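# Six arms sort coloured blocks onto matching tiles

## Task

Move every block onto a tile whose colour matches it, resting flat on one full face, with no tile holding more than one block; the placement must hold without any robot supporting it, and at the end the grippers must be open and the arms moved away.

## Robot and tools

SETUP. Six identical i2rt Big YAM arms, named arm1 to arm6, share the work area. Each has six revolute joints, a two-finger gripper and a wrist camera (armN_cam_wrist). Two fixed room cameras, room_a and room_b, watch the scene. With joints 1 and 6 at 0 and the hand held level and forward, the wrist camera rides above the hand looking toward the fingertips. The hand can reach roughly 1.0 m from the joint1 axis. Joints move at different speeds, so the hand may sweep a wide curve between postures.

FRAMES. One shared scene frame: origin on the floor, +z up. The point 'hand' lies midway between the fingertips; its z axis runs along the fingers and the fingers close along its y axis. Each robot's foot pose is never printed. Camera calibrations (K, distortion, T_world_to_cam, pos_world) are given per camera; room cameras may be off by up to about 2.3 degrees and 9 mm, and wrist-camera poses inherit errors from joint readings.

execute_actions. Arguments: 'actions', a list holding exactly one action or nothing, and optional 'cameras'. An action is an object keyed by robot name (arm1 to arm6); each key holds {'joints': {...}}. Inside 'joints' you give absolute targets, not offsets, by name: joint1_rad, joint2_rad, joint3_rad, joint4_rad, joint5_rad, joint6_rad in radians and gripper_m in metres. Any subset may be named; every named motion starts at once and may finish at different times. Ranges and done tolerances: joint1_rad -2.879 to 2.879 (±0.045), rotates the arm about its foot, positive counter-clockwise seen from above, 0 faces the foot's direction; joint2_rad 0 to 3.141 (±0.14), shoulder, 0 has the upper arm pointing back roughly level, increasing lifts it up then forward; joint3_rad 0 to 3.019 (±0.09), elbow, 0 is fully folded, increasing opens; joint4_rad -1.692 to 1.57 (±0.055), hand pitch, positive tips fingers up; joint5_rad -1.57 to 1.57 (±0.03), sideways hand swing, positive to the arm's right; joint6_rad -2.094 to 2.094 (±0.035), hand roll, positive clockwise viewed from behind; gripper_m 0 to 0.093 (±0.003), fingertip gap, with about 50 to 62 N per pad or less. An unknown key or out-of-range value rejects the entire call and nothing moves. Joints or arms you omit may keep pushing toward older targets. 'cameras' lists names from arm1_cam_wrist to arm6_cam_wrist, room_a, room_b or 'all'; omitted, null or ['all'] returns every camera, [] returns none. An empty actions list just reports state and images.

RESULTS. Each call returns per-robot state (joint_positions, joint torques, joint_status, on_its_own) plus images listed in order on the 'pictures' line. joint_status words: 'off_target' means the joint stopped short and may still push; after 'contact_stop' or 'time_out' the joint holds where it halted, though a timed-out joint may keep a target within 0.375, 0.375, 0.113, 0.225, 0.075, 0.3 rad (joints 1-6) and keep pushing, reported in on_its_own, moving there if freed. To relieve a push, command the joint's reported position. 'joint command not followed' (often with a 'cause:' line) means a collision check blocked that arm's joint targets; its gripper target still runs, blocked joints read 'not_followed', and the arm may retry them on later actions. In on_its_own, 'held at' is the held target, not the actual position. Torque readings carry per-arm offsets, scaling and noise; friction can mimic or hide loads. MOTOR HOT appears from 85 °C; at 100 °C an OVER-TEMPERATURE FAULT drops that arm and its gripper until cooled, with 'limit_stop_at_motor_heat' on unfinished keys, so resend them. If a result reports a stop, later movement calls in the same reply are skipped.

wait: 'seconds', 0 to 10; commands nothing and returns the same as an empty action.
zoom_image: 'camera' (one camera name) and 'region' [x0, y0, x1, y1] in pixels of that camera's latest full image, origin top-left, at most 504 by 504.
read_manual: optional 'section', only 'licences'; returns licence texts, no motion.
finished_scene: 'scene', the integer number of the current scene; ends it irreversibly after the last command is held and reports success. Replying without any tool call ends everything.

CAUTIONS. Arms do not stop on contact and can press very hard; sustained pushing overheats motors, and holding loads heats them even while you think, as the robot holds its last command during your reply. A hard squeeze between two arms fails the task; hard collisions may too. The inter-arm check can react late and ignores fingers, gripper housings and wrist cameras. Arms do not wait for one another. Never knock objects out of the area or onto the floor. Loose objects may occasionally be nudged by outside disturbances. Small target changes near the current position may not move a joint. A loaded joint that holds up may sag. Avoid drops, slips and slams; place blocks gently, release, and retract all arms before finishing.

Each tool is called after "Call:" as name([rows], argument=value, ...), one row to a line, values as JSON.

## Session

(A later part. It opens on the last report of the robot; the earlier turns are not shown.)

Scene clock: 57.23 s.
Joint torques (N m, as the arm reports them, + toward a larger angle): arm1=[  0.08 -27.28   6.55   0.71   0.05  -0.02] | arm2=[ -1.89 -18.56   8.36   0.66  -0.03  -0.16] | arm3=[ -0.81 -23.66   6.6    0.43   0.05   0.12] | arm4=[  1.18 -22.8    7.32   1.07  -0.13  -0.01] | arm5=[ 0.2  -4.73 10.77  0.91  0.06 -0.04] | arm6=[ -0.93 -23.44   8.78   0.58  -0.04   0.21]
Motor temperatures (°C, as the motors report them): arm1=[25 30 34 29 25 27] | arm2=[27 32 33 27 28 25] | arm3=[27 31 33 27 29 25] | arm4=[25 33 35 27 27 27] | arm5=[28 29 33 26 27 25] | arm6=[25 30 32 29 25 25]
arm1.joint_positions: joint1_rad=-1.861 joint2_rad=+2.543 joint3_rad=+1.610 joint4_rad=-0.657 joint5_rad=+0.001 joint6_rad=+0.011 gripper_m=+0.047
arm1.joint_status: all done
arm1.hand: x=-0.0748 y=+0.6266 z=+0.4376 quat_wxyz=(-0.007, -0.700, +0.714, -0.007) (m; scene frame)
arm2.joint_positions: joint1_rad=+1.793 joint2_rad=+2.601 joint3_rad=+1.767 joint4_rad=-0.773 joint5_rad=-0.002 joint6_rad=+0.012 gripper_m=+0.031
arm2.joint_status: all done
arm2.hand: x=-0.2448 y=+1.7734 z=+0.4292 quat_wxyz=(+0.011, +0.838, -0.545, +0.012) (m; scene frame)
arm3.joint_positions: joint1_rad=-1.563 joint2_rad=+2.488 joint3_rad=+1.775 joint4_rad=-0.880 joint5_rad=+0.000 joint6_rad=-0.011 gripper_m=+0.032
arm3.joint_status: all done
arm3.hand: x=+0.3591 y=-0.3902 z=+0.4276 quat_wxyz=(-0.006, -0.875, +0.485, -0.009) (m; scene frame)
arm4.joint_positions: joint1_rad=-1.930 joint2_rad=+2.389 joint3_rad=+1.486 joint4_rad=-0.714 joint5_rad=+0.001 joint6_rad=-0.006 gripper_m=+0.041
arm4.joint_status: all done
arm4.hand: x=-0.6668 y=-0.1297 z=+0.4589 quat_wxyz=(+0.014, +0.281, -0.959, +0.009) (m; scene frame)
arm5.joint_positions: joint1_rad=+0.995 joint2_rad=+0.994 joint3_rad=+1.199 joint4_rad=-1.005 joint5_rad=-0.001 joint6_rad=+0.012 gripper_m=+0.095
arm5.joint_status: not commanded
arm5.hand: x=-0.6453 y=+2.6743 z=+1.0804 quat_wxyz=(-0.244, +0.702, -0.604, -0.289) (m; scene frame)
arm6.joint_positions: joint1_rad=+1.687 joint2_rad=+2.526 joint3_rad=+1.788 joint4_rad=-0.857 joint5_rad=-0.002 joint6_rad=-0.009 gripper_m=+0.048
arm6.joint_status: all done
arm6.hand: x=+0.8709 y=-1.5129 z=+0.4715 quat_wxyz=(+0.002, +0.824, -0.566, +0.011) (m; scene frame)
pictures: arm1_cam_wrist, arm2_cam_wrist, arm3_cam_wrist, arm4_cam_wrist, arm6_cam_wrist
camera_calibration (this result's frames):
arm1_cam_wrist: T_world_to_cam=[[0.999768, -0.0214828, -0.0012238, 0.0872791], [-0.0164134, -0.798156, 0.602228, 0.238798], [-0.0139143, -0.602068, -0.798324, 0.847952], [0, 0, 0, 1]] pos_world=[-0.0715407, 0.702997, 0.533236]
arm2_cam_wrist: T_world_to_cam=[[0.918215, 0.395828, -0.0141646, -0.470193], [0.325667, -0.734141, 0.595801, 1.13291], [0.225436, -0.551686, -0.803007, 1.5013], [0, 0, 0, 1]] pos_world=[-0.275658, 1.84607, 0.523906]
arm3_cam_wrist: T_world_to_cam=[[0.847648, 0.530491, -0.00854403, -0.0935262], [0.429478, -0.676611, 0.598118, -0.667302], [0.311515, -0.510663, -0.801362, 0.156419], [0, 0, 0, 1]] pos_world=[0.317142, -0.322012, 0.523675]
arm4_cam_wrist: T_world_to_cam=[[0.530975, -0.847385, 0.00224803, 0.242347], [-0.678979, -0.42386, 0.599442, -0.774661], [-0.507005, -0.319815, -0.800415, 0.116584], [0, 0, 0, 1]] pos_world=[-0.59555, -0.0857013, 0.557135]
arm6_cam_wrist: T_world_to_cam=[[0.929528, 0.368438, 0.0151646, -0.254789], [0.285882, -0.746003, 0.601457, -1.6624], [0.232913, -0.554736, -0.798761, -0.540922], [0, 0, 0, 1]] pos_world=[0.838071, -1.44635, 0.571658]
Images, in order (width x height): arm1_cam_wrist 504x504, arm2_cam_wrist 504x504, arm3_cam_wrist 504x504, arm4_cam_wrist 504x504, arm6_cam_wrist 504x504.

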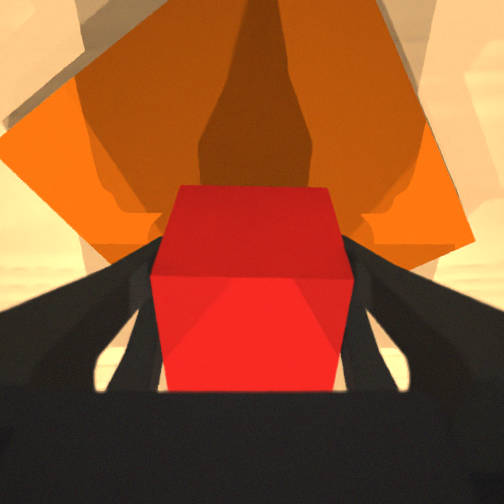

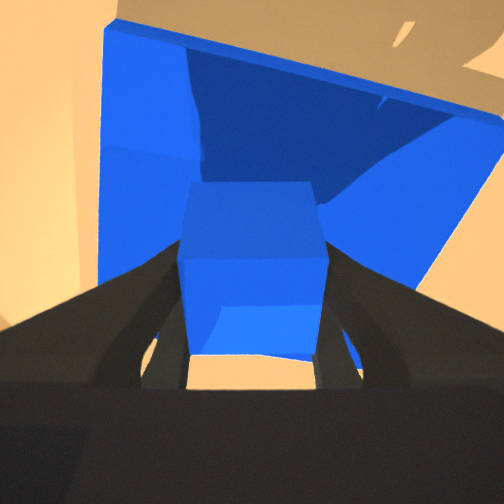

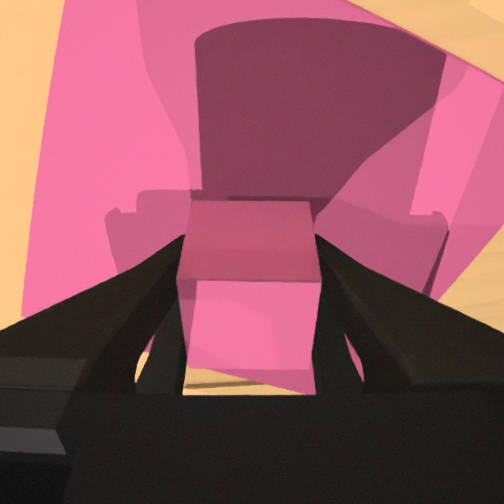

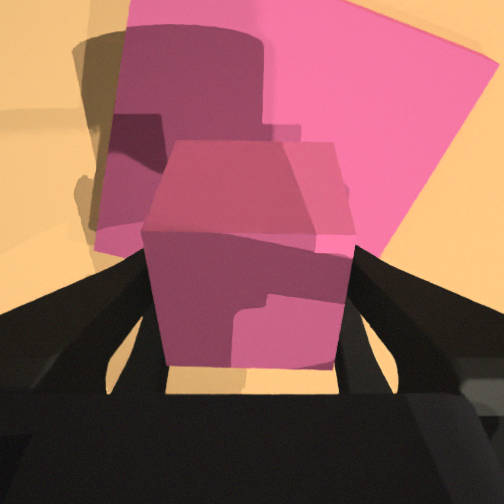

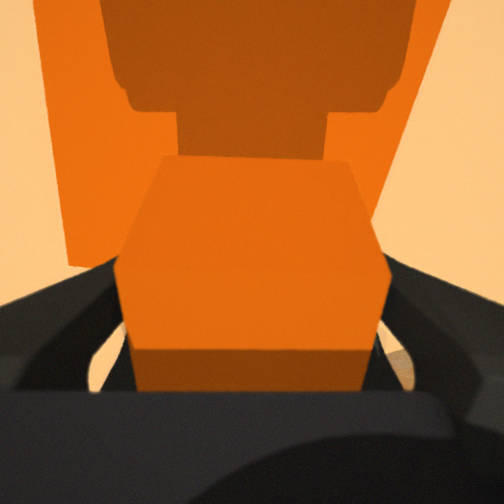

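Call:
execute_actions([
  {"arm1":{"joints":{"gripper_m":0.093}},"arm2":{"joints":{"joint2_rad":2.625,"joint4_rad":-0.73}},"arm3":{"joints":{"gripper_m":0.093}},"arm4":{"joints":{"joint2_rad":2.455,"joint3_rad":1.565,"joint4_rad":-0.665}},"arm6":{"joints":{"joint2_rad":2.615,"joint3_rad":1.85,"joint4_rad":-0.795}}},
], cameras=["arm1_cam_wrist","arm2_cam_wrist","arm3_cam_wrist","arm4_cam_wrist","arm6_cam_wrist"])

Scene clock: 61.60 s.
Joint torques (N m, as the arm reports them, + toward a larger angle): arm1=[  0.78 -27.34   6.38   0.71   0.05  -0.06] | arm2=[ -1.84 -18.37   7.97   0.79  -0.02  -0.14] | arm3=[ -0.76 -23.47   6.64   0.42   0.05   0.11] | arm4=[  1.24 -22.14   7.     0.99  -0.13   0.01] | arm5=[ 0.32 -4.35 10.67  1.15  0.08 -0.01] | arm6=[ -0.79 -21.16   9.36   0.57   0.02   0.12]
Motor temperatures (°C, as the motors report them): arm1=[25 31 34 29 25 27] | arm2=[27 33 33 27 28 25] | arm3=[27 31 33 27 29 25] | arm4=[25 33 34 27 27 27] | arm5=[28 29 33 26 27 25] | arm6=[25 31 32 29 25 25]
arm1.joint_positions: joint1_rad=-1.861 joint2_rad=+2.543 joint3_rad=+1.610 joint4_rad=-0.657 joint5_rad=+0.001 joint6_rad=+0.011 gripper_m=+0.093
arm1.joint_status: all done
arm1.hand: x=-0.0748 y=+0.6267 z=+0.4378 quat_wxyz=(-0.007, -0.700, +0.714, -0.007) (m; scene frame)
arm2.joint_positions: joint1_rad=+1.793 joint2_rad=+2.624 joint3_rad=+1.767 joint4_rad=-0.749 joint5_rad=-0.002 joint6_rad=+0.012 gripper_m=+0.031
arm2.joint_status: all done
arm2.hand: x=-0.2437 y=+1.7707 z=+0.4153 quat_wxyz=(+0.011, +0.838, -0.545, +0.012) (m; scene frame)
arm3.joint_positions: joint1_rad=-1.563 joint2_rad=+2.488 joint3_rad=+1.775 joint4_rad=-0.880 joint5_rad=+0.000 joint6_rad=-0.011 gripper_m=+0.093
arm3.joint_status: all done
arm3.hand: x=+0.3591 y=-0.3902 z=+0.4276 quat_wxyz=(-0.006, -0.875, +0.485, -0.009) (m; scene frame)
arm4.joint_positions: joint1_rad=-1.930 joint2_rad=+2.456 joint3_rad=+1.539 joint4_rad=-0.675 joint5_rad=+0.001 joint6_rad=-0.006 gripper_m=+0.041
arm4.joint_status: all done
arm4.hand: x=-0.6538 y=-0.1218 z=+0.4332 quat_wxyz=(+0.003, +0.281, -0.960, +0.006) (m; scene frame)
arm5.joint_positions: joint1_rad=+0.995 joint2_rad=+0.994 joint3_rad=+1.199 joint4_rad=-1.005 joint5_rad=-0.001 joint6_rad=+0.012 gripper_m=+0.095
arm5.joint_status: not commanded
arm5.hand: x=-0.6453 y=+2.6743 z=+1.0804 quat_wxyz=(-0.244, +0.702, -0.604, -0.289) (m; scene frame)
arm6.joint_positions: joint1_rad=+1.687 joint2_rad=+2.609 joint3_rad=+1.814 joint4_rad=-0.801 joint5_rad=-0.002 joint6_rad=-0.009 gripper_m=+0.048
arm6.joint_status: all done
arm6.hand: x=+0.8723 y=-1.5151 z=+0.4266 quat_wxyz=(+0.002, +0.824, -0.566, +0.012) (m; scene frame)
pictures: arm1_cam_wrist, arm2_cam_wrist, arm3_cam_wrist, arm4_cam_wrist, arm6_cam_wrist
camera_calibration (this result's frames):
arm1_cam_wrist: T_world_to_cam=[[0.999768, -0.0214825, -0.00122901, 0.0872834], [-0.0164153, -0.798385, 0.601923, 0.239063], [-0.013912, -0.601764, -0.798553, 0.848127], [0, 0, 0, 1]] pos_world=[-0.0715398, 0.703112, 0.533484]
arm2_cam_wrist: T_world_to_cam=[[0.918207, 0.395845, -0.0142063, -0.470406], [0.326133, -0.735175, 0.594268, 1.14139], [0.224794, -0.550294, -0.804142, 1.48627], [0, 0, 0, 1]] pos_world=[-0.274417, 1.84321, 0.510197]
arm3_cam_wrist: T_world_to_cam=[[0.847648, 0.530491, -0.00854403, -0.0935262], [0.429478, -0.676611, 0.598118, -0.667302], [0.311515, -0.510663, -0.801362, 0.156419], [0, 0, 0, 1]] pos_world=[0.317142, -0.322012, 0.523675]
arm4_cam_wrist: T_world_to_cam=[[0.531107, -0.847302, 0.00214035, 0.242393], [-0.690678, -0.431466, 0.580346, -0.747446], [-0.490805, -0.309704, -0.814367, 0.122996], [0, 0, 0, 1]] pos_world=[-0.584614, -0.0790247, 0.533423]
arm6_cam_wrist: T_world_to_cam=[[0.929528, 0.36844, 0.0151577, -0.254601], [0.285798, -0.74579, 0.601762, -1.63719], [0.233017, -0.555022, -0.798532, -0.578984], [0, 0, 0, 1]] pos_world=[0.839477, -1.44854, 0.526721]
Images, in order (width x height): arm1_cam_wrist 504x504, arm2_cam_wrist 504x504, arm3_cam_wrist 504x504, arm4_cam_wrist 504x504, arm6_cam_wrist 504x504.

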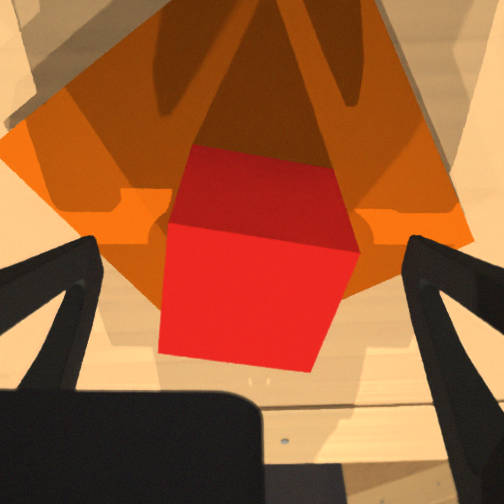

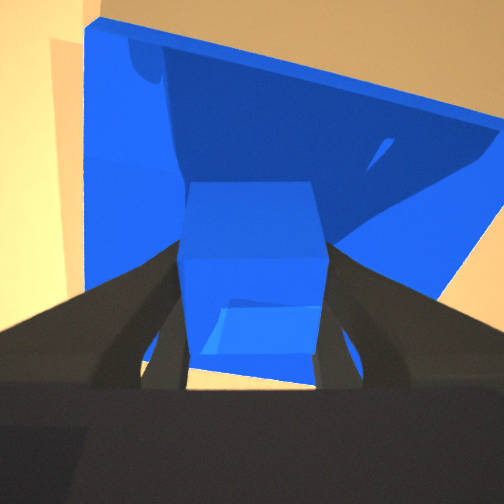

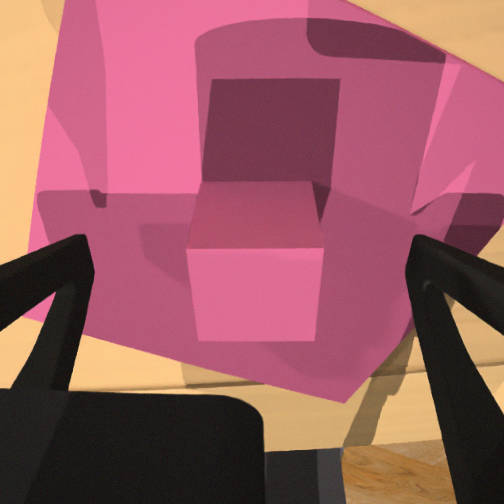

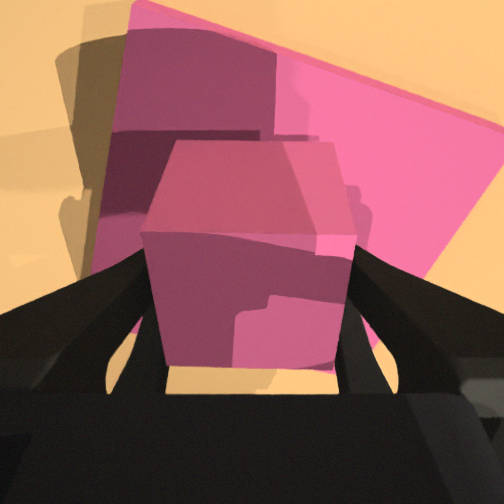

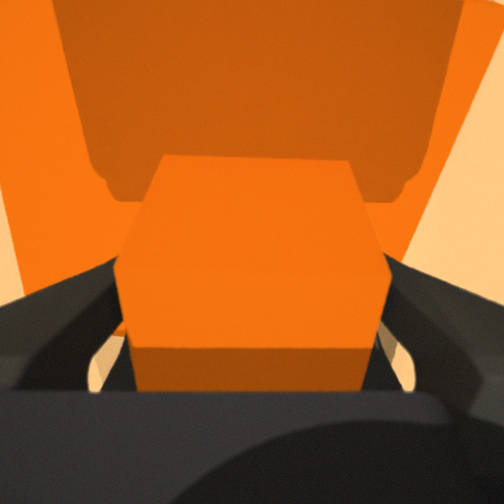

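Call:
execute_actions([
  {"arm1":{"joints":{"joint2_rad":2.0,"joint3_rad":1.5,"joint4_rad":-0.95}},"arm2":{"joints":{"joint2_rad":2.655,"joint3_rad":1.80,"joint4_rad":-0.715}},"arm3":{"joints":{"joint2_rad":2.1,"joint3_rad":1.7,"joint4_rad":-1.0}},"arm4":{"joints":{"joint2_rad":2.515,"joint3_rad":1.60,"joint4_rad":-0.64}},"arm6":{"joints":{"joint2_rad":2.66,"joint3_rad":1.86,"joint4_rad":-0.765}}},
], cameras=["arm1_cam_wrist","arm2_cam_wrist","arm3_cam_wrist","arm4_cam_wrist","arm6_cam_wrist"])

Scene clock: 65.13 s.
Joint torques (N m, as the arm reports them, + toward a larger angle): arm1=[ -0.03 -20.35   7.4    0.41   0.02  -0.06] | arm2=[ -1.37 -16.02   8.9    0.99  -0.01  -0.15] | arm3=[ -0.82 -20.53   7.52  -0.49   0.05   0.11] | arm4=[  0.96 -19.9    7.15   1.1   -0.07  -0.01] | arm5=[ 0.11 -4.61 10.72  0.94  0.05 -0.07] | arm6=[ -1.57 -20.41   9.79   0.67   0.01   0.14]
Motor temperatures (°C, as the motors report them): arm1=[25 31 34 29 25 27] | arm2=[27 33 33 27 28 25] | arm3=[27 31 33 27 29 25] | arm4=[25 33 34 27 27 27] | arm5=[28 28 33 26 27 25] | arm6=[25 31 32 29 25 25]
arm1.joint_positions: joint1_rad=-1.861 joint2_rad=+1.974 joint3_rad=+1.499 joint4_rad=-0.942 joint5_rad=+0.001 joint6_rad=+0.011 gripper_m=+0.093
arm1.joint_status: all done
arm1.hand: x=-0.0746 y=+0.6410 z=+0.7368 quat_wxyz=(+0.054, -0.698, +0.712, +0.054) (m; scene frame)
arm2.joint_positions: joint1_rad=+1.793 joint2_rad=+2.625 joint3_rad=+1.767 joint4_rad=-0.742 joint5_rad=-0.001 joint6_rad=+0.012 gripper_m=+0.031
arm2.joint_status: all done
arm2.hand: x=-0.2440 y=+1.7716 z=+0.4144 quat_wxyz=(+0.009, +0.838, -0.545, +0.010) (m; scene frame)
arm3.joint_positions: joint1_rad=-1.563 joint2_rad=+2.085 joint3_rad=+1.698 joint4_rad=-0.982 joint5_rad=+0.000 joint6_rad=-0.011 gripper_m=+0.093
arm3.joint_status: all done
arm3.hand: x=+0.3474 y=-0.3707 z=+0.6580 quat_wxyz=(+0.050, -0.870, +0.482, +0.088) (m; scene frame)
arm4.joint_positions: joint1_rad=-1.930 joint2_rad=+2.492 joint3_rad=+1.574 joint4_rad=-0.654 joint5_rad=+0.000 joint6_rad=-0.006 gripper_m=+0.041
arm4.joint_status: all done
arm4.hand: x=-0.6445 y=-0.1158 z=+0.4208 quat_wxyz=(-0.007, +0.281, -0.960, +0.003) (m; scene frame)
arm5.joint_positions: joint1_rad=+0.995 joint2_rad=+0.994 joint3_rad=+1.199 joint4_rad=-1.005 joint5_rad=-0.001 joint6_rad=+0.012 gripper_m=+0.095
arm5.joint_status: not commanded
arm5.hand: x=-0.6453 y=+2.6743 z=+1.0804 quat_wxyz=(-0.244, +0.702, -0.604, -0.289) (m; scene frame)
arm6.joint_positions: joint1_rad=+1.687 joint2_rad=+2.643 joint3_rad=+1.818 joint4_rad=-0.773 joint5_rad=-0.002 joint6_rad=-0.009 gripper_m=+0.048
arm6.joint_status: all done
arm6.hand: x=+0.8741 y=-1.5193 z=+0.4062 quat_wxyz=(+0.002, +0.824, -0.566, +0.013) (m; scene frame)
pictures: arm1_cam_wrist, arm2_cam_wrist, arm3_cam_wrist, arm4_cam_wrist, arm6_cam_wrist
camera_calibration (this result's frames):
arm1_cam_wrist: T_world_to_cam=[[0.999771, -0.0211109, -0.00355217, 0.0892494], [-0.0171641, -0.889642, 0.456337, 0.236247], [-0.0127939, -0.456171, -0.8898, 1.06947], [0, 0, 0, 1]] pos_world=[-0.0714913, 0.699922, 0.844127]
arm2_cam_wrist: T_world_to_cam=[[0.918188, 0.3959, -0.0139334, -0.470676], [0.327141, -0.737944, 0.590269, 1.14956], [0.223406, -0.546536, -0.807087, 1.48029], [0, 0, 0, 1]] pos_world=[-0.274604, 1.84368, 0.509615]
arm3_cam_wrist: T_world_to_cam=[[0.846902, 0.531716, -0.00585172, -0.0930556], [0.487952, -0.772728, 0.40595, -0.716454], [0.211328, -0.346655, -0.913877, 0.524308], [0, 0, 0, 1]] pos_world=[0.317603, -0.32239, 0.769452]
arm4_cam_wrist: T_world_to_cam=[[0.530911, -0.847427, 0.000902527, 0.242937], [-0.700189, -0.438066, 0.563767, -0.731052], [-0.477356, -0.299942, -0.825934, 0.133998], [0, 0, 0, 1]] pos_world=[-0.576888, -0.0741866, 0.522597]
arm6_cam_wrist: T_world_to_cam=[[0.929526, 0.368447, 0.0151094, -0.254423], [0.285208, -0.744292, 0.603892, -1.62661], [0.233748, -0.557024, -0.796923, -0.602341], [0, 0, 0, 1]] pos_world=[0.841212, -1.45245, 0.506125]
Images, in order (width x height): arm1_cam_wrist 504x504, arm2_cam_wrist 504x504, arm3_cam_wrist 504x504, arm4_cam_wrist 504x504, arm6_cam_wrist 504x504.

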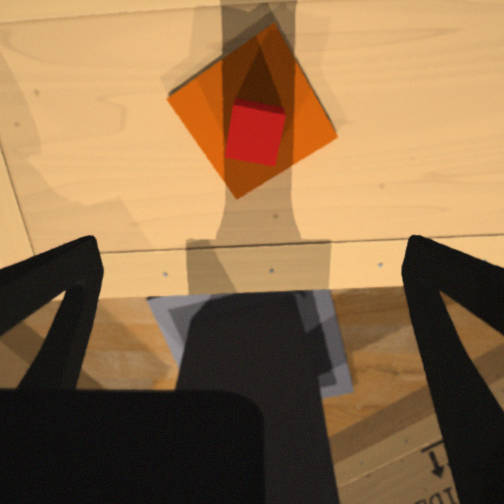

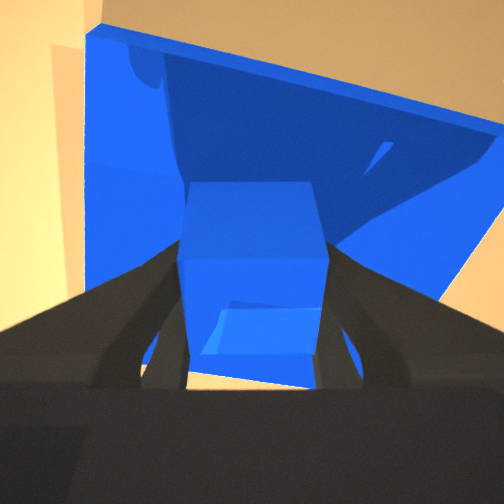

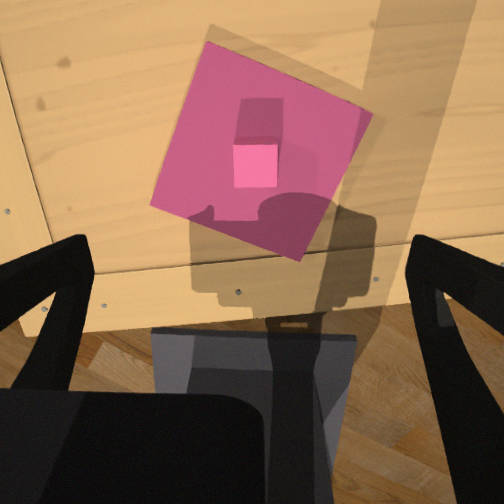

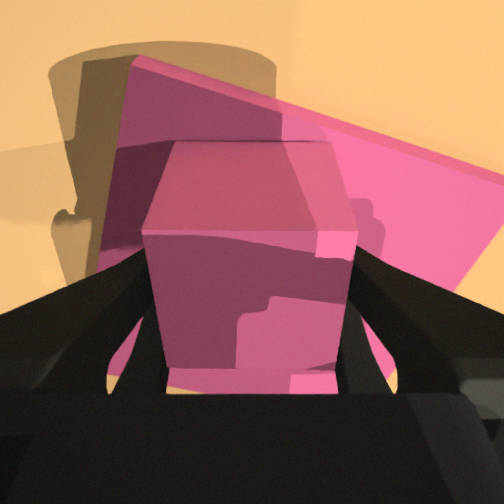

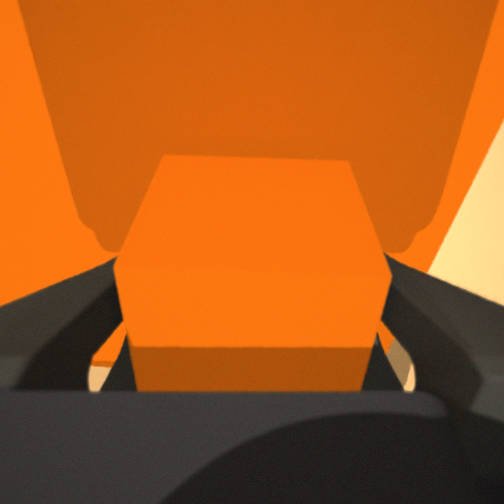

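Call:
execute_actions([
  {"arm2":{"joints":{"joint2_rad":2.625,"gripper_m":0.093}},"arm4":{"joints":{"joint2_rad":2.44,"joint3_rad":1.51,"joint4_rad":-0.62}},"arm6":{"joints":{"joint2_rad":2.643,"gripper_m":0.093}},"arm1":{"joints":{"joint1_rad":-2.6,"joint2_rad":1.0,"joint3_rad":1.1,"joint4_rad":-1.3}},"arm3":{"joints":{"joint2_rad":1.0,"joint3_rad":1.1,"joint4_rad":-1.3}}},
], cameras=["arm2_cam_wrist","arm4_cam_wrist","arm6_cam_wrist"])

Scene clock: 68.13 s.
Joint torques (N m, as the arm reports them, + toward a larger angle): arm1=[-0.02 -5.14  8.58  0.81  0.01 -0.05] | arm2=[ -1.16 -18.17   8.85   0.78  -0.03  -0.18] | arm3=[-0.83 -5.09  8.03 -0.13  0.05  0.11] | arm4=[  0.97 -23.62   4.91   1.1   -0.08   0.01] | arm5=[-0.47 -4.63 10.69  1.    0.02 -0.02] | arm6=[ -0.71 -22.42   9.64   0.68  -0.03   0.12]
Motor temperatures (°C, as the motors report them): arm1=[25 31 34 29 25 27] | arm2=[27 33 33 27 28 25] | arm3=[27 31 33 27 29 25] | arm4=[25 33 34 27 27 27] | arm5=[28 28 33 26 27 25] | arm6=[25 31 32 29 25 25]
arm1.joint_positions: joint1_rad=-2.589 joint2_rad=+0.991 joint3_rad=+1.103 joint4_rad=-1.292 joint5_rad=+0.001 joint6_rad=+0.010 gripper_m=+0.093
arm1.joint_status: all done
arm1.hand: x=+0.1517 y=+0.2859 z=+1.0024 quat_wxyz=(+0.177, -0.393, +0.899, +0.079) (m; scene frame)
arm2.joint_positions: joint1_rad=+1.793 joint2_rad=+2.625 joint3_rad=+1.767 joint4_rad=-0.734 joint5_rad=-0.001 joint6_rad=+0.012 gripper_m=+0.093
arm2.joint_status: all done
arm2.hand: x=-0.2449 y=+1.7735 z=+0.4143 quat_wxyz=(+0.007, +0.838, -0.545, +0.006) (m; scene frame)
arm3.joint_positions: joint1_rad=-1.563 joint2_rad=+0.987 joint3_rad=+1.104 joint4_rad=-1.282 joint5_rad=+0.000 joint6_rad=-0.011 gripper_m=+0.093
arm3.joint_status: all done
arm3.hand: x=+0.5164 y=-0.6473 z=+0.9185 quat_wxyz=(+0.099, -0.857, +0.475, +0.175) (m; scene frame)
arm4.joint_positions: joint1_rad=-1.930 joint2_rad=+2.467 joint3_rad=+1.510 joint4_rad=-0.633 joint5_rad=+0.000 joint6_rad=-0.006 gripper_m=+0.041
arm4.joint_status: all done
arm4.hand: x=-0.6619 y=-0.1268 z=+0.4206 quat_wxyz=(+0.002, +0.281, -0.960, +0.005) (m; scene frame)
arm5.joint_positions: joint1_rad=+0.995 joint2_rad=+0.994 joint3_rad=+1.199 joint4_rad=-1.005 joint5_rad=-0.001 joint6_rad=+0.012 gripper_m=+0.095
arm5.joint_status: not commanded
arm5.hand: x=-0.6453 y=+2.6743 z=+1.0804 quat_wxyz=(-0.244, +0.702, -0.604, -0.289) (m; scene frame)
arm6.joint_positions: joint1_rad=+1.687 joint2_rad=+2.643 joint3_rad=+1.818 joint4_rad=-0.773 joint5_rad=-0.002 joint6_rad=-0.008 gripper_m=+0.093
arm6.joint_status: all done
arm6.hand: x=+0.8741 y=-1.5193 z=+0.4062 quat_wxyz=(+0.002, +0.824, -0.566, +0.013) (m; scene frame)
pictures: arm2_cam_wrist, arm4_cam_wrist, arm6_cam_wrist
camera_calibration (this result's frames):
arm2_cam_wrist: T_world_to_cam=[[0.918154, 0.395973, -0.0141161, -0.470693], [0.329162, -0.742436, 0.583474, 1.16253], [0.22056, -0.540365, -0.812009, 1.47187], [0, 0, 0, 1]] pos_world=[-0.275126, 1.84483, 0.510221]
arm4_cam_wrist: T_world_to_cam=[[0.530794, -0.8475, 0.000986341, 0.242716], [-0.691791, -0.4326, 0.578172, -0.747829], [-0.489574, -0.307572, -0.815915, 0.108978], [0, 0, 0, 1]] pos_world=[-0.592821, -0.0842897, 0.521051]
arm6_cam_wrist: T_world_to_cam=[[0.929666, 0.368093, 0.0151185, -0.255089], [0.28492, -0.744405, 0.603889, -1.62653], [0.233541, -0.557108, -0.796925, -0.602286], [0, 0, 0, 1]] pos_world=[0.841237, -1.45244, 0.506125]
Images, in order (width x height): arm2_cam_wrist 504x504, arm4_cam_wrist 504x504, arm6_cam_wrist 504x504.

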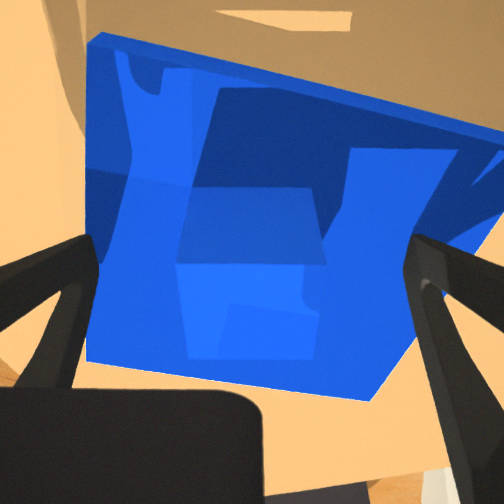

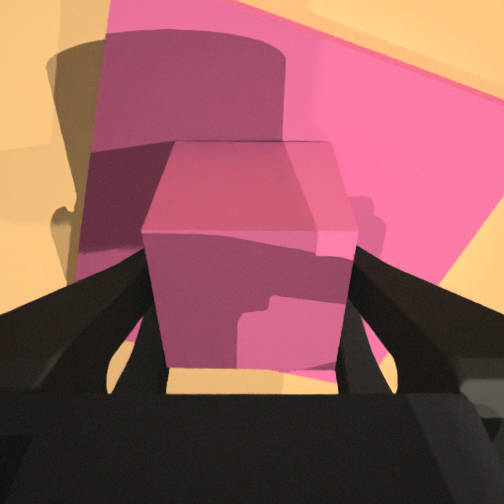

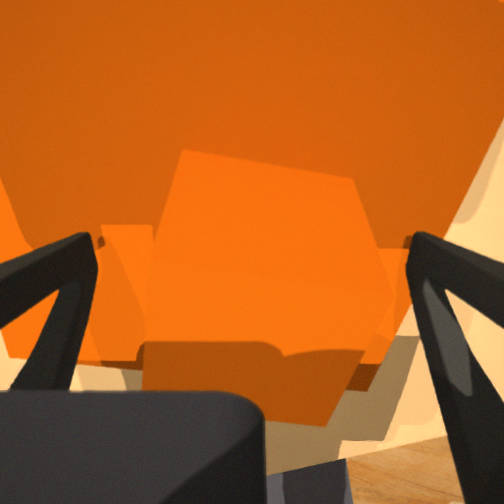

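Call:
execute_actions([
  {"arm2":{"joints":{"joint2_rad":1.75,"joint3_rad":1.6,"joint4_rad":-1.2}},"arm4":{"joints":{"gripper_m":0.093}},"arm6":{"joints":{"joint2_rad":2.15,"joint3_rad":1.7,"joint4_rad":-1.0}}},
], cameras=["arm4_cam_wrist","arm6_cam_wrist"])

Call:
execute_actions([
  {"arm2":{"joints":{"joint1_rad":-1.86}},"arm4":{"joints":{"joint2_rad":2.0,"joint3_rad":1.45,"joint4_rad":-0.95}}},
], cameras=["arm2_cam_wrist","arm4_cam_wrist","room_b"])

Scene clock: 71.20 s.
Joint torques (N m, as the arm reports them, + toward a larger angle): arm1=[-0.35 -5.07  8.43  0.89  0.06 -0.01] | arm2=[ -1.38 -14.7   10.76  -0.18  -0.03  -0.14] | arm3=[-0.78 -4.98  8.04 -0.13  0.05  0.11] | arm4=[  1.16 -23.75   4.87   1.04  -0.06  -0.01] | arm5=[ 0.47 -4.88 10.72  0.94  0.03 -0.07] | arm6=[ -2.   -20.92   9.48   0.39  -0.04   0.13]
Motor temperatures (°C, as the motors report them): arm1=[25 30 34 29 25 27] | arm2=[27 33 33 27 28 25] | arm3=[27 31 33 27 29 25] | arm4=[25 34 33 27 27 27] | arm5=[28 28 33 26 27 25] | arm6=[25 31 32 29 25 25]
arm1.joint_positions: joint1_rad=-2.589 joint2_rad=+0.991 joint3_rad=+1.103 joint4_rad=-1.292 joint5_rad=+0.001 joint6_rad=+0.010 gripper_m=+0.093
arm1.joint_status: not commanded
arm1.hand: x=+0.1517 y=+0.2859 z=+1.0024 quat_wxyz=(+0.177, -0.393, +0.899, +0.079) (m; scene frame)
arm2.joint_positions: joint1_rad=+1.793 joint2_rad=+1.763 joint3_rad=+1.585 joint4_rad=-1.182 joint5_rad=-0.001 joint6_rad=+0.012 gripper_m=+0.093
arm2.joint_status: all done
arm2.hand: x=-0.2254 y=+1.7357 z=+0.8722 quat_wxyz=(-0.055, +0.833, -0.542, -0.092) (m; scene frame)
arm3.joint_positions: joint1_rad=-1.563 joint2_rad=+0.987 joint3_rad=+1.104 joint4_rad=-1.282 joint5_rad=+0.000 joint6_rad=-0.011 gripper_m=+0.093
arm3.joint_status: not commanded
arm3.hand: x=+0.5164 y=-0.6473 z=+0.9185 quat_wxyz=(+0.099, -0.857, +0.475, +0.175) (m; scene frame)
arm4.joint_positions: joint1_rad=-1.930 joint2_rad=+2.466 joint3_rad=+1.510 joint4_rad=-0.633 joint5_rad=+0.000 joint6_rad=-0.006 gripper_m=+0.093
arm4.joint_status: all done
arm4.hand: x=-0.6617 y=-0.1266 z=+0.4211 quat_wxyz=(+0.001, +0.281, -0.960, +0.005) (m; scene frame)
arm5.joint_positions: joint1_rad=+0.995 joint2_rad=+0.994 joint3_rad=+1.199 joint4_rad=-1.005 joint5_rad=-0.001 joint6_rad=+0.012 gripper_m=+0.095
arm5.joint_status: not commanded
arm5.hand: x=-0.6453 y=+2.6743 z=+1.0804 quat_wxyz=(-0.244, +0.702, -0.604, -0.289) (m; scene frame)
arm6.joint_positions: joint1_rad=+1.687 joint2_rad=+2.137 joint3_rad=+1.693 joint4_rad=-0.993 joint5_rad=-0.002 joint6_rad=-0.008 gripper_m=+0.093
arm6.joint_status: all done
arm6.hand: x=+0.8640 y=-1.5022 z=+0.6863 quat_wxyz=(-0.044, +0.823, -0.564, -0.053) (m; scene frame)
pictures: arm4_cam_wrist, arm6_cam_wrist
camera_calibration (this result's frames):
arm4_cam_wrist: T_world_to_cam=[[0.530799, -0.847497, 0.000982647, 0.242726], [-0.692161, -0.43284, 0.577549, -0.74786], [-0.489046, -0.307243, -0.816355, 0.110064], [0, 0, 0, 1]] pos_world=[-0.592652, -0.0841773, 0.521539]
arm6_cam_wrist: T_world_to_cam=[[0.929884, 0.367416, 0.0179216, -0.259403], [0.316862, -0.82478, 0.468334, -1.8354], [0.186855, -0.429817, -0.88337, -0.0762741], [0, 0, 0, 1]] pos_world=[0.837033, -1.45127, 0.796849]
Images, in order (width x height): arm4_cam_wrist 504x504, arm6_cam_wrist 504x504.

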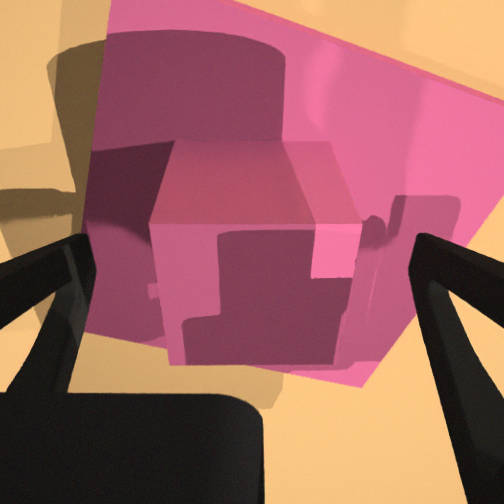

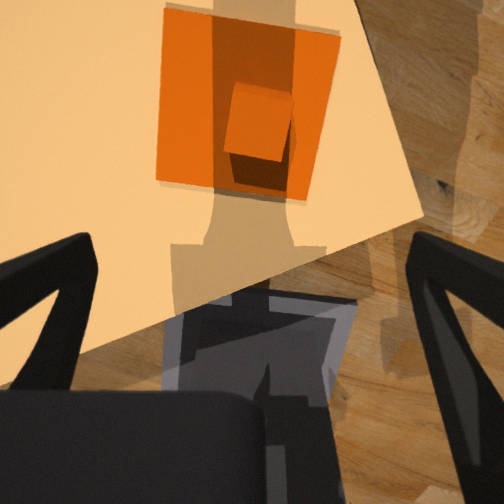

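Scene clock: 74.17 s.
Joint torques (N m, as the arm reports them, + toward a larger angle): arm1=[ 0.03 -5.37  8.46  0.86  0.01 -0.04] | arm2=[ -0.38 -14.36  10.7   -0.26  -0.12  -0.12] | arm3=[-0.83 -4.98  8.02 -0.13  0.05  0.11] | arm4=[  1.1  -19.37   8.01   0.09  -0.07  -0.01] | arm5=[ 0.36 -4.09 10.66  1.08  0.07 -0.03] | arm6=[ -0.97 -20.08   9.55   0.18   0.02   0.11]
Motor temperatures (°C, as the motors report them): arm1=[25 29 34 29 25 27] | arm2=[27 33 34 27 28 25] | arm3=[27 30 33 27 29 25] | arm4=[25 34 33 27 27 27] | arm5=[28 28 33 26 27 25] | arm6=[25 31 32 29 25 25]
arm1.joint_positions: joint1_rad=-2.589 joint2_rad=+0.991 joint3_rad=+1.103 joint4_rad=-1.292 joint5_rad=+0.001 joint6_rad=+0.010 gripper_m=+0.093
arm1.joint_status: not commanded
arm1.hand: x=+0.1517 y=+0.2859 z=+1.0024 quat_wxyz=(+0.177, -0.393, +0.899, +0.079) (m; scene frame)
arm2.joint_positions: joint1_rad=-1.869 joint2_rad=+1.763 joint3_rad=+1.585 joint4_rad=-1.182 joint5_rad=+0.001 joint6_rad=+0.010 gripper_m=+0.093
arm2.joint_status: all done
arm2.hand: x=-0.0357 y=+0.6151 z=+0.8694 quat_wxyz=(-0.069, -0.738, -0.666, +0.080) (m; scene frame)
arm3.joint_positions: joint1_rad=-1.563 joint2_rad=+0.987 joint3_rad=+1.104 joint4_rad=-1.282 joint5_rad=+0.000 joint6_rad=-0.011 gripper_m=+0.093
arm3.joint_status: not commanded
arm3.hand: x=+0.5164 y=-0.6473 z=+0.9185 quat_wxyz=(+0.099, -0.857, +0.475, +0.175) (m; scene frame)
arm4.joint_positions: joint1_rad=-1.930 joint2_rad=+2.000 joint3_rad=+1.437 joint4_rad=-0.937 joint5_rad=+0.000 joint6_rad=-0.006 gripper_m=+0.093
arm4.joint_status: all done
arm4.hand: x=-0.6606 y=-0.1234 z=+0.6617 quat_wxyz=(-0.041, +0.281, -0.959, -0.007) (m; scene frame)
arm5.joint_positions: joint1_rad=+0.995 joint2_rad=+0.994 joint3_rad=+1.199 joint4_rad=-1.005 joint5_rad=-0.001 joint6_rad=+0.012 gripper_m=+0.095
arm5.joint_status: not commanded
arm5.hand: x=-0.6453 y=+2.6743 z=+1.0804 quat_wxyz=(-0.244, +0.702, -0.604, -0.289) (m; scene frame)
arm6.joint_positions: joint1_rad=+1.687 joint2_rad=+2.137 joint3_rad=+1.693 joint4_rad=-0.993 joint5_rad=-0.002 joint6_rad=-0.008 gripper_m=+0.093
arm6.joint_status: not commanded
arm6.hand: x=+0.8640 y=-1.5022 z=+0.6863 quat_wxyz=(-0.044, +0.823, -0.564, -0.053) (m; scene frame)
pictures: arm2_cam_wrist, arm4_cam_wrist, room_b
camera_calibration (this result's frames):
arm2_cam_wrist: T_world_to_cam=[[-0.993929, 0.109873, -0.00571032, -0.0972709], [0.0992517, 0.917824, 0.38438, -0.888161], [0.0474741, 0.38148, -0.923157, 0.692741], [0, 0, 0, 1]] pos_world=[-0.0414162, 0.561596, 0.980346]
arm4_cam_wrist: T_world_to_cam=[[0.531397, -0.847123, 0.000587066, 0.245321], [-0.732083, -0.458884, 0.503467, -0.865263], [-0.426229, -0.267971, -0.864014, 0.385901], [0, 0, 0, 1]] pos_world=[-0.599325, -0.0858284, 0.768912]
Images, in order (width x height): arm2_cam_wrist 504x504, arm4_cam_wrist 504x504, room_b 504x504.

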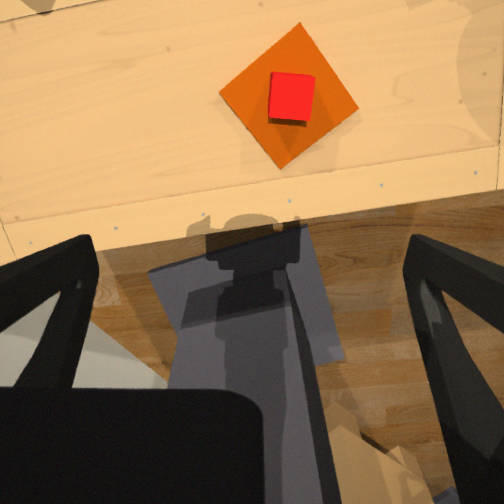

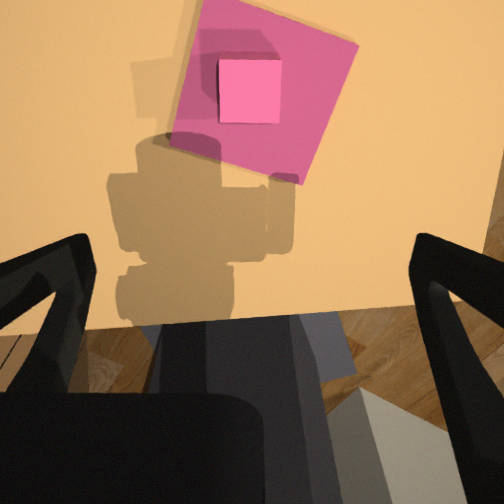

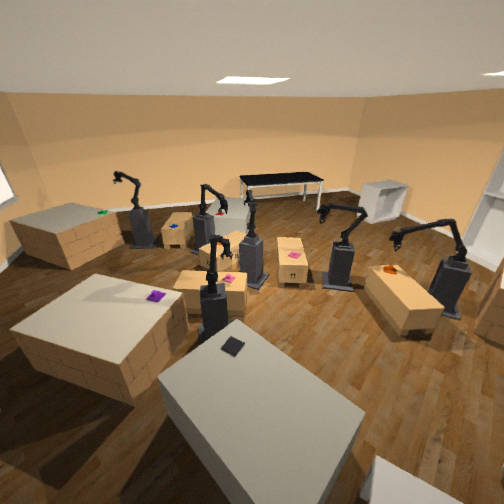

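Call:
execute_actions([
  {"arm1":{"joints":{"joint1_rad":-2.85}},"arm2":{"joints":{"joint1_rad":-1.93,"joint2_rad":2.354,"joint3_rad":1.62,"joint4_rad":-0.825,"joint6_rad":0.06}},"arm4":{"joints":{"joint2_rad":1.0,"joint3_rad":1.1,"joint4_rad":-1.3}},"arm6":{"joints":{"joint2_rad":1.0,"joint3_rad":1.1,"joint4_rad":-1.3}}},
], cameras=["arm2_cam_wrist"])

Scene clock: 76.80 s.
Joint torques (N m, as the arm reports them, + toward a larger angle): arm1=[ 0.8  -5.48  8.5   0.9   0.05 -0.02] | arm2=[ -0.54 -17.49   8.37   0.67  -0.08   0.1 ] | arm3=[-0.78 -5.    8.03 -0.13  0.05  0.12] | arm4=[ 1.24 -4.75  8.82  0.68 -0.07 -0.01] | arm5=[ 0.23 -4.78 10.81  1.26  0.08 -0.06] | arm6=[-1.29 -4.11  8.87  0.64 -0.02  0.08]
Motor temperatures (°C, as the motors report them): arm1=[25 29 34 29 25 27] | arm2=[27 33 34 27 28 25] | arm3=[27 30 33 27 29 25] | arm4=[25 33 34 27 27 27] | arm5=[28 28 33 26 27 25] | arm6=[25 31 31 29 25 25]
arm1.joint_positions: joint1_rad=-2.844 joint2_rad=+0.991 joint3_rad=+1.103 joint4_rad=-1.292 joint5_rad=+0.001 joint6_rad=+0.010 gripper_m=+0.093
arm1.joint_status: all done
arm1.hand: x=+0.2083 y=+0.2194 z=+1.0024 quat_wxyz=(+0.186, -0.276, +0.941, +0.056) (m; scene frame)
arm2.joint_positions: joint1_rad=-1.935 joint2_rad=+2.369 joint3_rad=+1.596 joint4_rad=-0.844 joint5_rad=+0.001 joint6_rad=+0.048 gripper_m=+0.093
arm2.joint_status: all done
arm2.hand: x=-0.0781 y=+0.6063 z=+0.5219 quat_wxyz=(+0.018, -0.776, -0.631, -0.015) (m; scene frame)
arm3.joint_positions: joint1_rad=-1.563 joint2_rad=+0.987 joint3_rad=+1.104 joint4_rad=-1.282 joint5_rad=+0.000 joint6_rad=-0.011 gripper_m=+0.093
arm3.joint_status: not commanded
arm3.hand: x=+0.5164 y=-0.6473 z=+0.9185 quat_wxyz=(+0.099, -0.857, +0.475, +0.175) (m; scene frame)
arm4.joint_positions: joint1_rad=-1.930 joint2_rad=+0.995 joint3_rad=+1.097 joint4_rad=-1.287 joint5_rad=+0.000 joint6_rad=-0.006 gripper_m=+0.093
arm4.joint_status: all done
arm4.hand: x=-0.8648 y=-0.2497 z=+0.9579 quat_wxyz=(-0.192, +0.276, -0.940, -0.050) (m; scene frame)
arm5.joint_positions: joint1_rad=+0.995 joint2_rad=+0.994 joint3_rad=+1.199 joint4_rad=-1.005 joint5_rad=-0.001 joint6_rad=+0.012 gripper_m=+0.095
arm5.joint_status: not commanded
arm5.hand: x=-0.6453 y=+2.6743 z=+1.0804 quat_wxyz=(-0.244, +0.702, -0.604, -0.289) (m; scene frame)
arm6.joint_positions: joint1_rad=+1.687 joint2_rad=+0.989 joint3_rad=+1.114 joint4_rad=-1.293 joint5_rad=-0.002 joint6_rad=-0.008 gripper_m=+0.093
arm6.joint_status: all done
arm6.hand: x=+0.9714 y=-1.7984 z=+0.9851 quat_wxyz=(-0.120, +0.808, -0.553, -0.162) (m; scene frame)
pictures: arm2_cam_wrist
camera_calibration (this result's frames):
arm2_cam_wrist: T_world_to_cam=[[-0.976894, 0.213722, 0.000660894, -0.205402], [0.170364, 0.776834, 0.606222, -0.767081], [0.12905, 0.592327, -0.795295, 0.189083], [0, 0, 0, 1]] pos_world=[-0.0943748, 0.527795, 0.615534]
Images, in order (width x height): arm2_cam_wrist 504x504.

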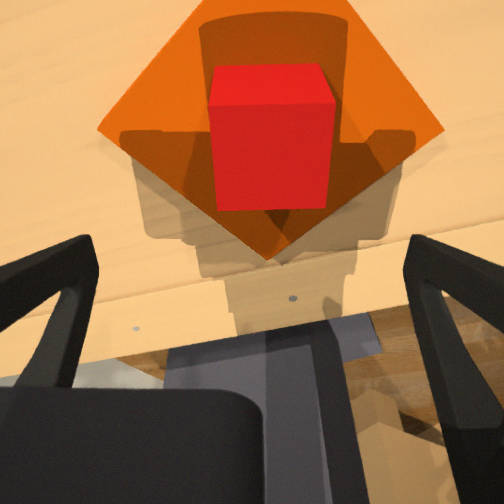

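Call:
execute_actions([
  {"arm2":{"joints":{"joint1_rad":-1.945,"joint2_rad":2.525,"joint3_rad":1.637,"joint4_rad":-0.65}}},
], cameras=["arm2_cam_wrist"])

Call:
execute_actions([
  {"arm2":{"joints":{"gripper_m":0.025}}},
], cameras=["arm2_cam_wrist"])

Scene clock: 78.53 s.
Joint torques (N m, as the arm reports them, + toward a larger angle): arm1=[ 0.77 -5.54  8.52  0.99  0.04 -0.04] | arm2=[ -1.5  -19.19   7.4    0.73  -0.07   0.03] | arm3=[-0.82 -4.99  8.03 -0.12  0.05  0.11] | arm4=[ 1.33 -4.61  8.92  0.71 -0.09  0.01] | arm5=[-0.04 -4.08 10.83  1.    0.02  0.  ] | arm6=[-0.19 -5.    8.8   0.55  0.06  0.19]
Motor temperatures (°C, as the motors report them): arm1=[25 29 34 29 25 27] | arm2=[27 33 34 27 28 25] | arm3=[27 29 33 27 29 25] | arm4=[25 33 34 27 27 27] | arm5=[28 28 33 26 27 25] | arm6=[25 31 31 29 25 25]
arm1.joint_positions: joint1_rad=-2.844 joint2_rad=+0.991 joint3_rad=+1.103 joint4_rad=-1.292 joint5_rad=+0.001 joint6_rad=+0.010 gripper_m=+0.093
arm1.joint_status: not commanded
arm1.hand: x=+0.2083 y=+0.2194 z=+1.0024 quat_wxyz=(+0.186, -0.276, +0.941, +0.056) (m; scene frame)
arm2.joint_positions: joint1_rad=-1.936 joint2_rad=+2.554 joint3_rad=+1.613 joint4_rad=-0.668 joint5_rad=+0.000 joint6_rad=+0.048 gripper_m=+0.093
arm2.joint_status: all done
arm2.hand: x=-0.0770 y=+0.6186 z=+0.4178 quat_wxyz=(+0.015, -0.776, -0.630, -0.013) (m; scene frame)
arm3.joint_positions: joint1_rad=-1.563 joint2_rad=+0.987 joint3_rad=+1.104 joint4_rad=-1.282 joint5_rad=+0.000 joint6_rad=-0.011 gripper_m=+0.093
arm3.joint_status: not commanded
arm3.hand: x=+0.5164 y=-0.6473 z=+0.9185 quat_wxyz=(+0.099, -0.857, +0.475, +0.175) (m; scene frame)
arm4.joint_positions: joint1_rad=-1.930 joint2_rad=+0.995 joint3_rad=+1.097 joint4_rad=-1.287 joint5_rad=+0.000 joint6_rad=-0.006 gripper_m=+0.093
arm4.joint_status: not commanded
arm4.hand: x=-0.8648 y=-0.2497 z=+0.9579 quat_wxyz=(-0.192, +0.276, -0.940, -0.050) (m; scene frame)
arm5.joint_positions: joint1_rad=+0.995 joint2_rad=+0.994 joint3_rad=+1.199 joint4_rad=-1.005 joint5_rad=-0.001 joint6_rad=+0.012 gripper_m=+0.095
arm5.joint_status: not commanded
arm5.hand: x=-0.6453 y=+2.6743 z=+1.0804 quat_wxyz=(-0.244, +0.702, -0.604, -0.289) (m; scene frame)
arm6.joint_positions: joint1_rad=+1.687 joint2_rad=+0.989 joint3_rad=+1.114 joint4_rad=-1.293 joint5_rad=-0.002 joint6_rad=-0.008 gripper_m=+0.093
arm6.joint_status: not commanded
arm6.hand: x=+0.9714 y=-1.7984 z=+0.9851 quat_wxyz=(-0.120, +0.808, -0.553, -0.162) (m; scene frame)
pictures: arm2_cam_wrist
camera_calibration (this result's frames):
arm2_cam_wrist: T_world_to_cam=[[-0.976648, 0.214844, -0.000905686, -0.206919], [0.171313, 0.781294, 0.600193, -0.713916], [0.129655, 0.586023, -0.799854, 0.104712], [0, 0, 0, 1]] pos_world=[-0.0933602, 0.540869, 0.512055]
Images, in order (width x height): arm2_cam_wrist 504x504.

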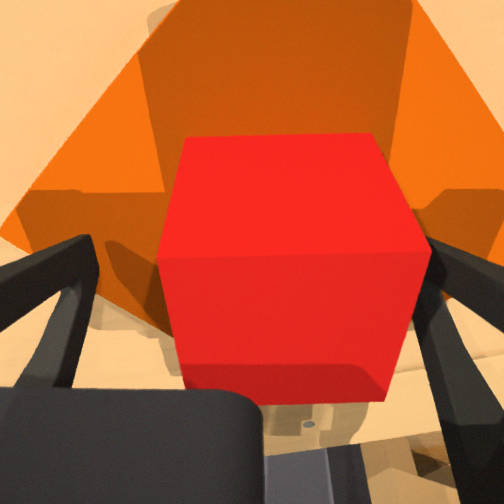

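Scene clock: 79.20 s.
Joint torques (N m, as the arm reports them, + toward a larger angle): arm1=[ 0.33 -5.45  8.4   0.9   0.04 -0.05] | arm2=[ -1.59 -19.05   7.36   0.71  -0.07   0.09] | arm3=[-0.84 -4.98  8.04 -0.14  0.05  0.12] | arm4=[ 0.93 -4.82  8.88  0.71 -0.07  0.02] | arm5=[ 0.21 -4.97 10.98  0.99  0.03 -0.07] | arm6=[-0.32 -4.69  8.77  0.83  0.06  0.09]
Motor temperatures (°C, as the motors report them): arm1=[25 29 34 29 25 27] | arm2=[27 33 34 27 28 25] | arm3=[27 29 33 27 29 25] | arm4=[25 33 34 27 27 27] | arm5=[28 28 33 26 27 25] | arm6=[25 31 31 29 25 25]
arm1.joint_positions: joint1_rad=-2.844 joint2_rad=+0.991 joint3_rad=+1.103 joint4_rad=-1.292 joint5_rad=+0.001 joint6_rad=+0.010 gripper_m=+0.093
arm1.joint_status: not commanded
arm1.hand: x=+0.2083 y=+0.2194 z=+1.0024 quat_wxyz=(+0.186, -0.276, +0.941, +0.056) (m; scene frame)
arm2.joint_positions: joint1_rad=-1.936 joint2_rad=+2.554 joint3_rad=+1.613 joint4_rad=-0.668 joint5_rad=+0.000 joint6_rad=+0.048 gripper_m=+0.047
arm2.joint_status: gripper_m off_target (ended at +0.047, target +0.025)
arm2.hand: x=-0.0774 y=+0.6186 z=+0.4178 quat_wxyz=(+0.015, -0.776, -0.630, -0.012) (m; scene frame)
arm3.joint_positions: joint1_rad=-1.563 joint2_rad=+0.987 joint3_rad=+1.104 joint4_rad=-1.282 joint5_rad=+0.000 joint6_rad=-0.011 gripper_m=+0.093
arm3.joint_status: not commanded
arm3.hand: x=+0.5164 y=-0.6473 z=+0.9185 quat_wxyz=(+0.099, -0.857, +0.475, +0.175) (m; scene frame)
arm4.joint_positions: joint1_rad=-1.930 joint2_rad=+0.995 joint3_rad=+1.097 joint4_rad=-1.287 joint5_rad=+0.000 joint6_rad=-0.006 gripper_m=+0.093
arm4.joint_status: not commanded
arm4.hand: x=-0.8648 y=-0.2497 z=+0.9579 quat_wxyz=(-0.192, +0.276, -0.940, -0.050) (m; scene frame)
arm5.joint_positions: joint1_rad=+0.995 joint2_rad=+0.994 joint3_rad=+1.199 joint4_rad=-1.005 joint5_rad=-0.001 joint6_rad=+0.012 gripper_m=+0.095
arm5.joint_status: not commanded
arm5.hand: x=-0.6453 y=+2.6743 z=+1.0804 quat_wxyz=(-0.244, +0.702, -0.604, -0.289) (m; scene frame)
arm6.joint_positions: joint1_rad=+1.687 joint2_rad=+0.989 joint3_rad=+1.114 joint4_rad=-1.293 joint5_rad=-0.002 joint6_rad=-0.008 gripper_m=+0.093
arm6.joint_status: not commanded
arm6.hand: x=+0.9714 y=-1.7984 z=+0.9851 quat_wxyz=(-0.120, +0.808, -0.553, -0.162) (m; scene frame)
pictures: arm2_cam_wrist
camera_calibration (this result's frames):
arm2_cam_wrist: T_world_to_cam=[[-0.976488, 0.215571, -0.000532567, -0.207797], [0.172167, 0.781357, 0.599867, -0.713663], [0.12973, 0.585671, -0.8001, 0.105103], [0, 0, 0, 1]] pos_world=[-0.0936775, 0.540865, 0.512085]
Images, in order (width x height): arm2_cam_wrist 504x504.

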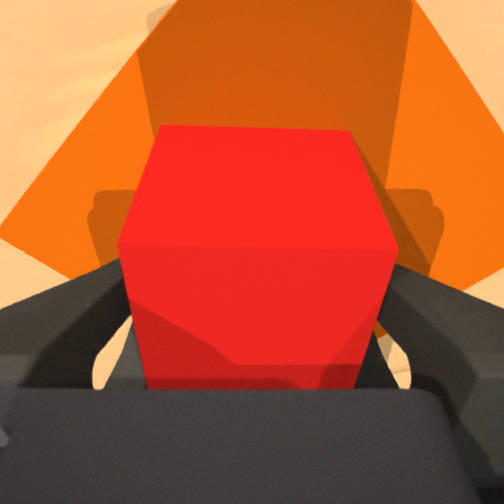

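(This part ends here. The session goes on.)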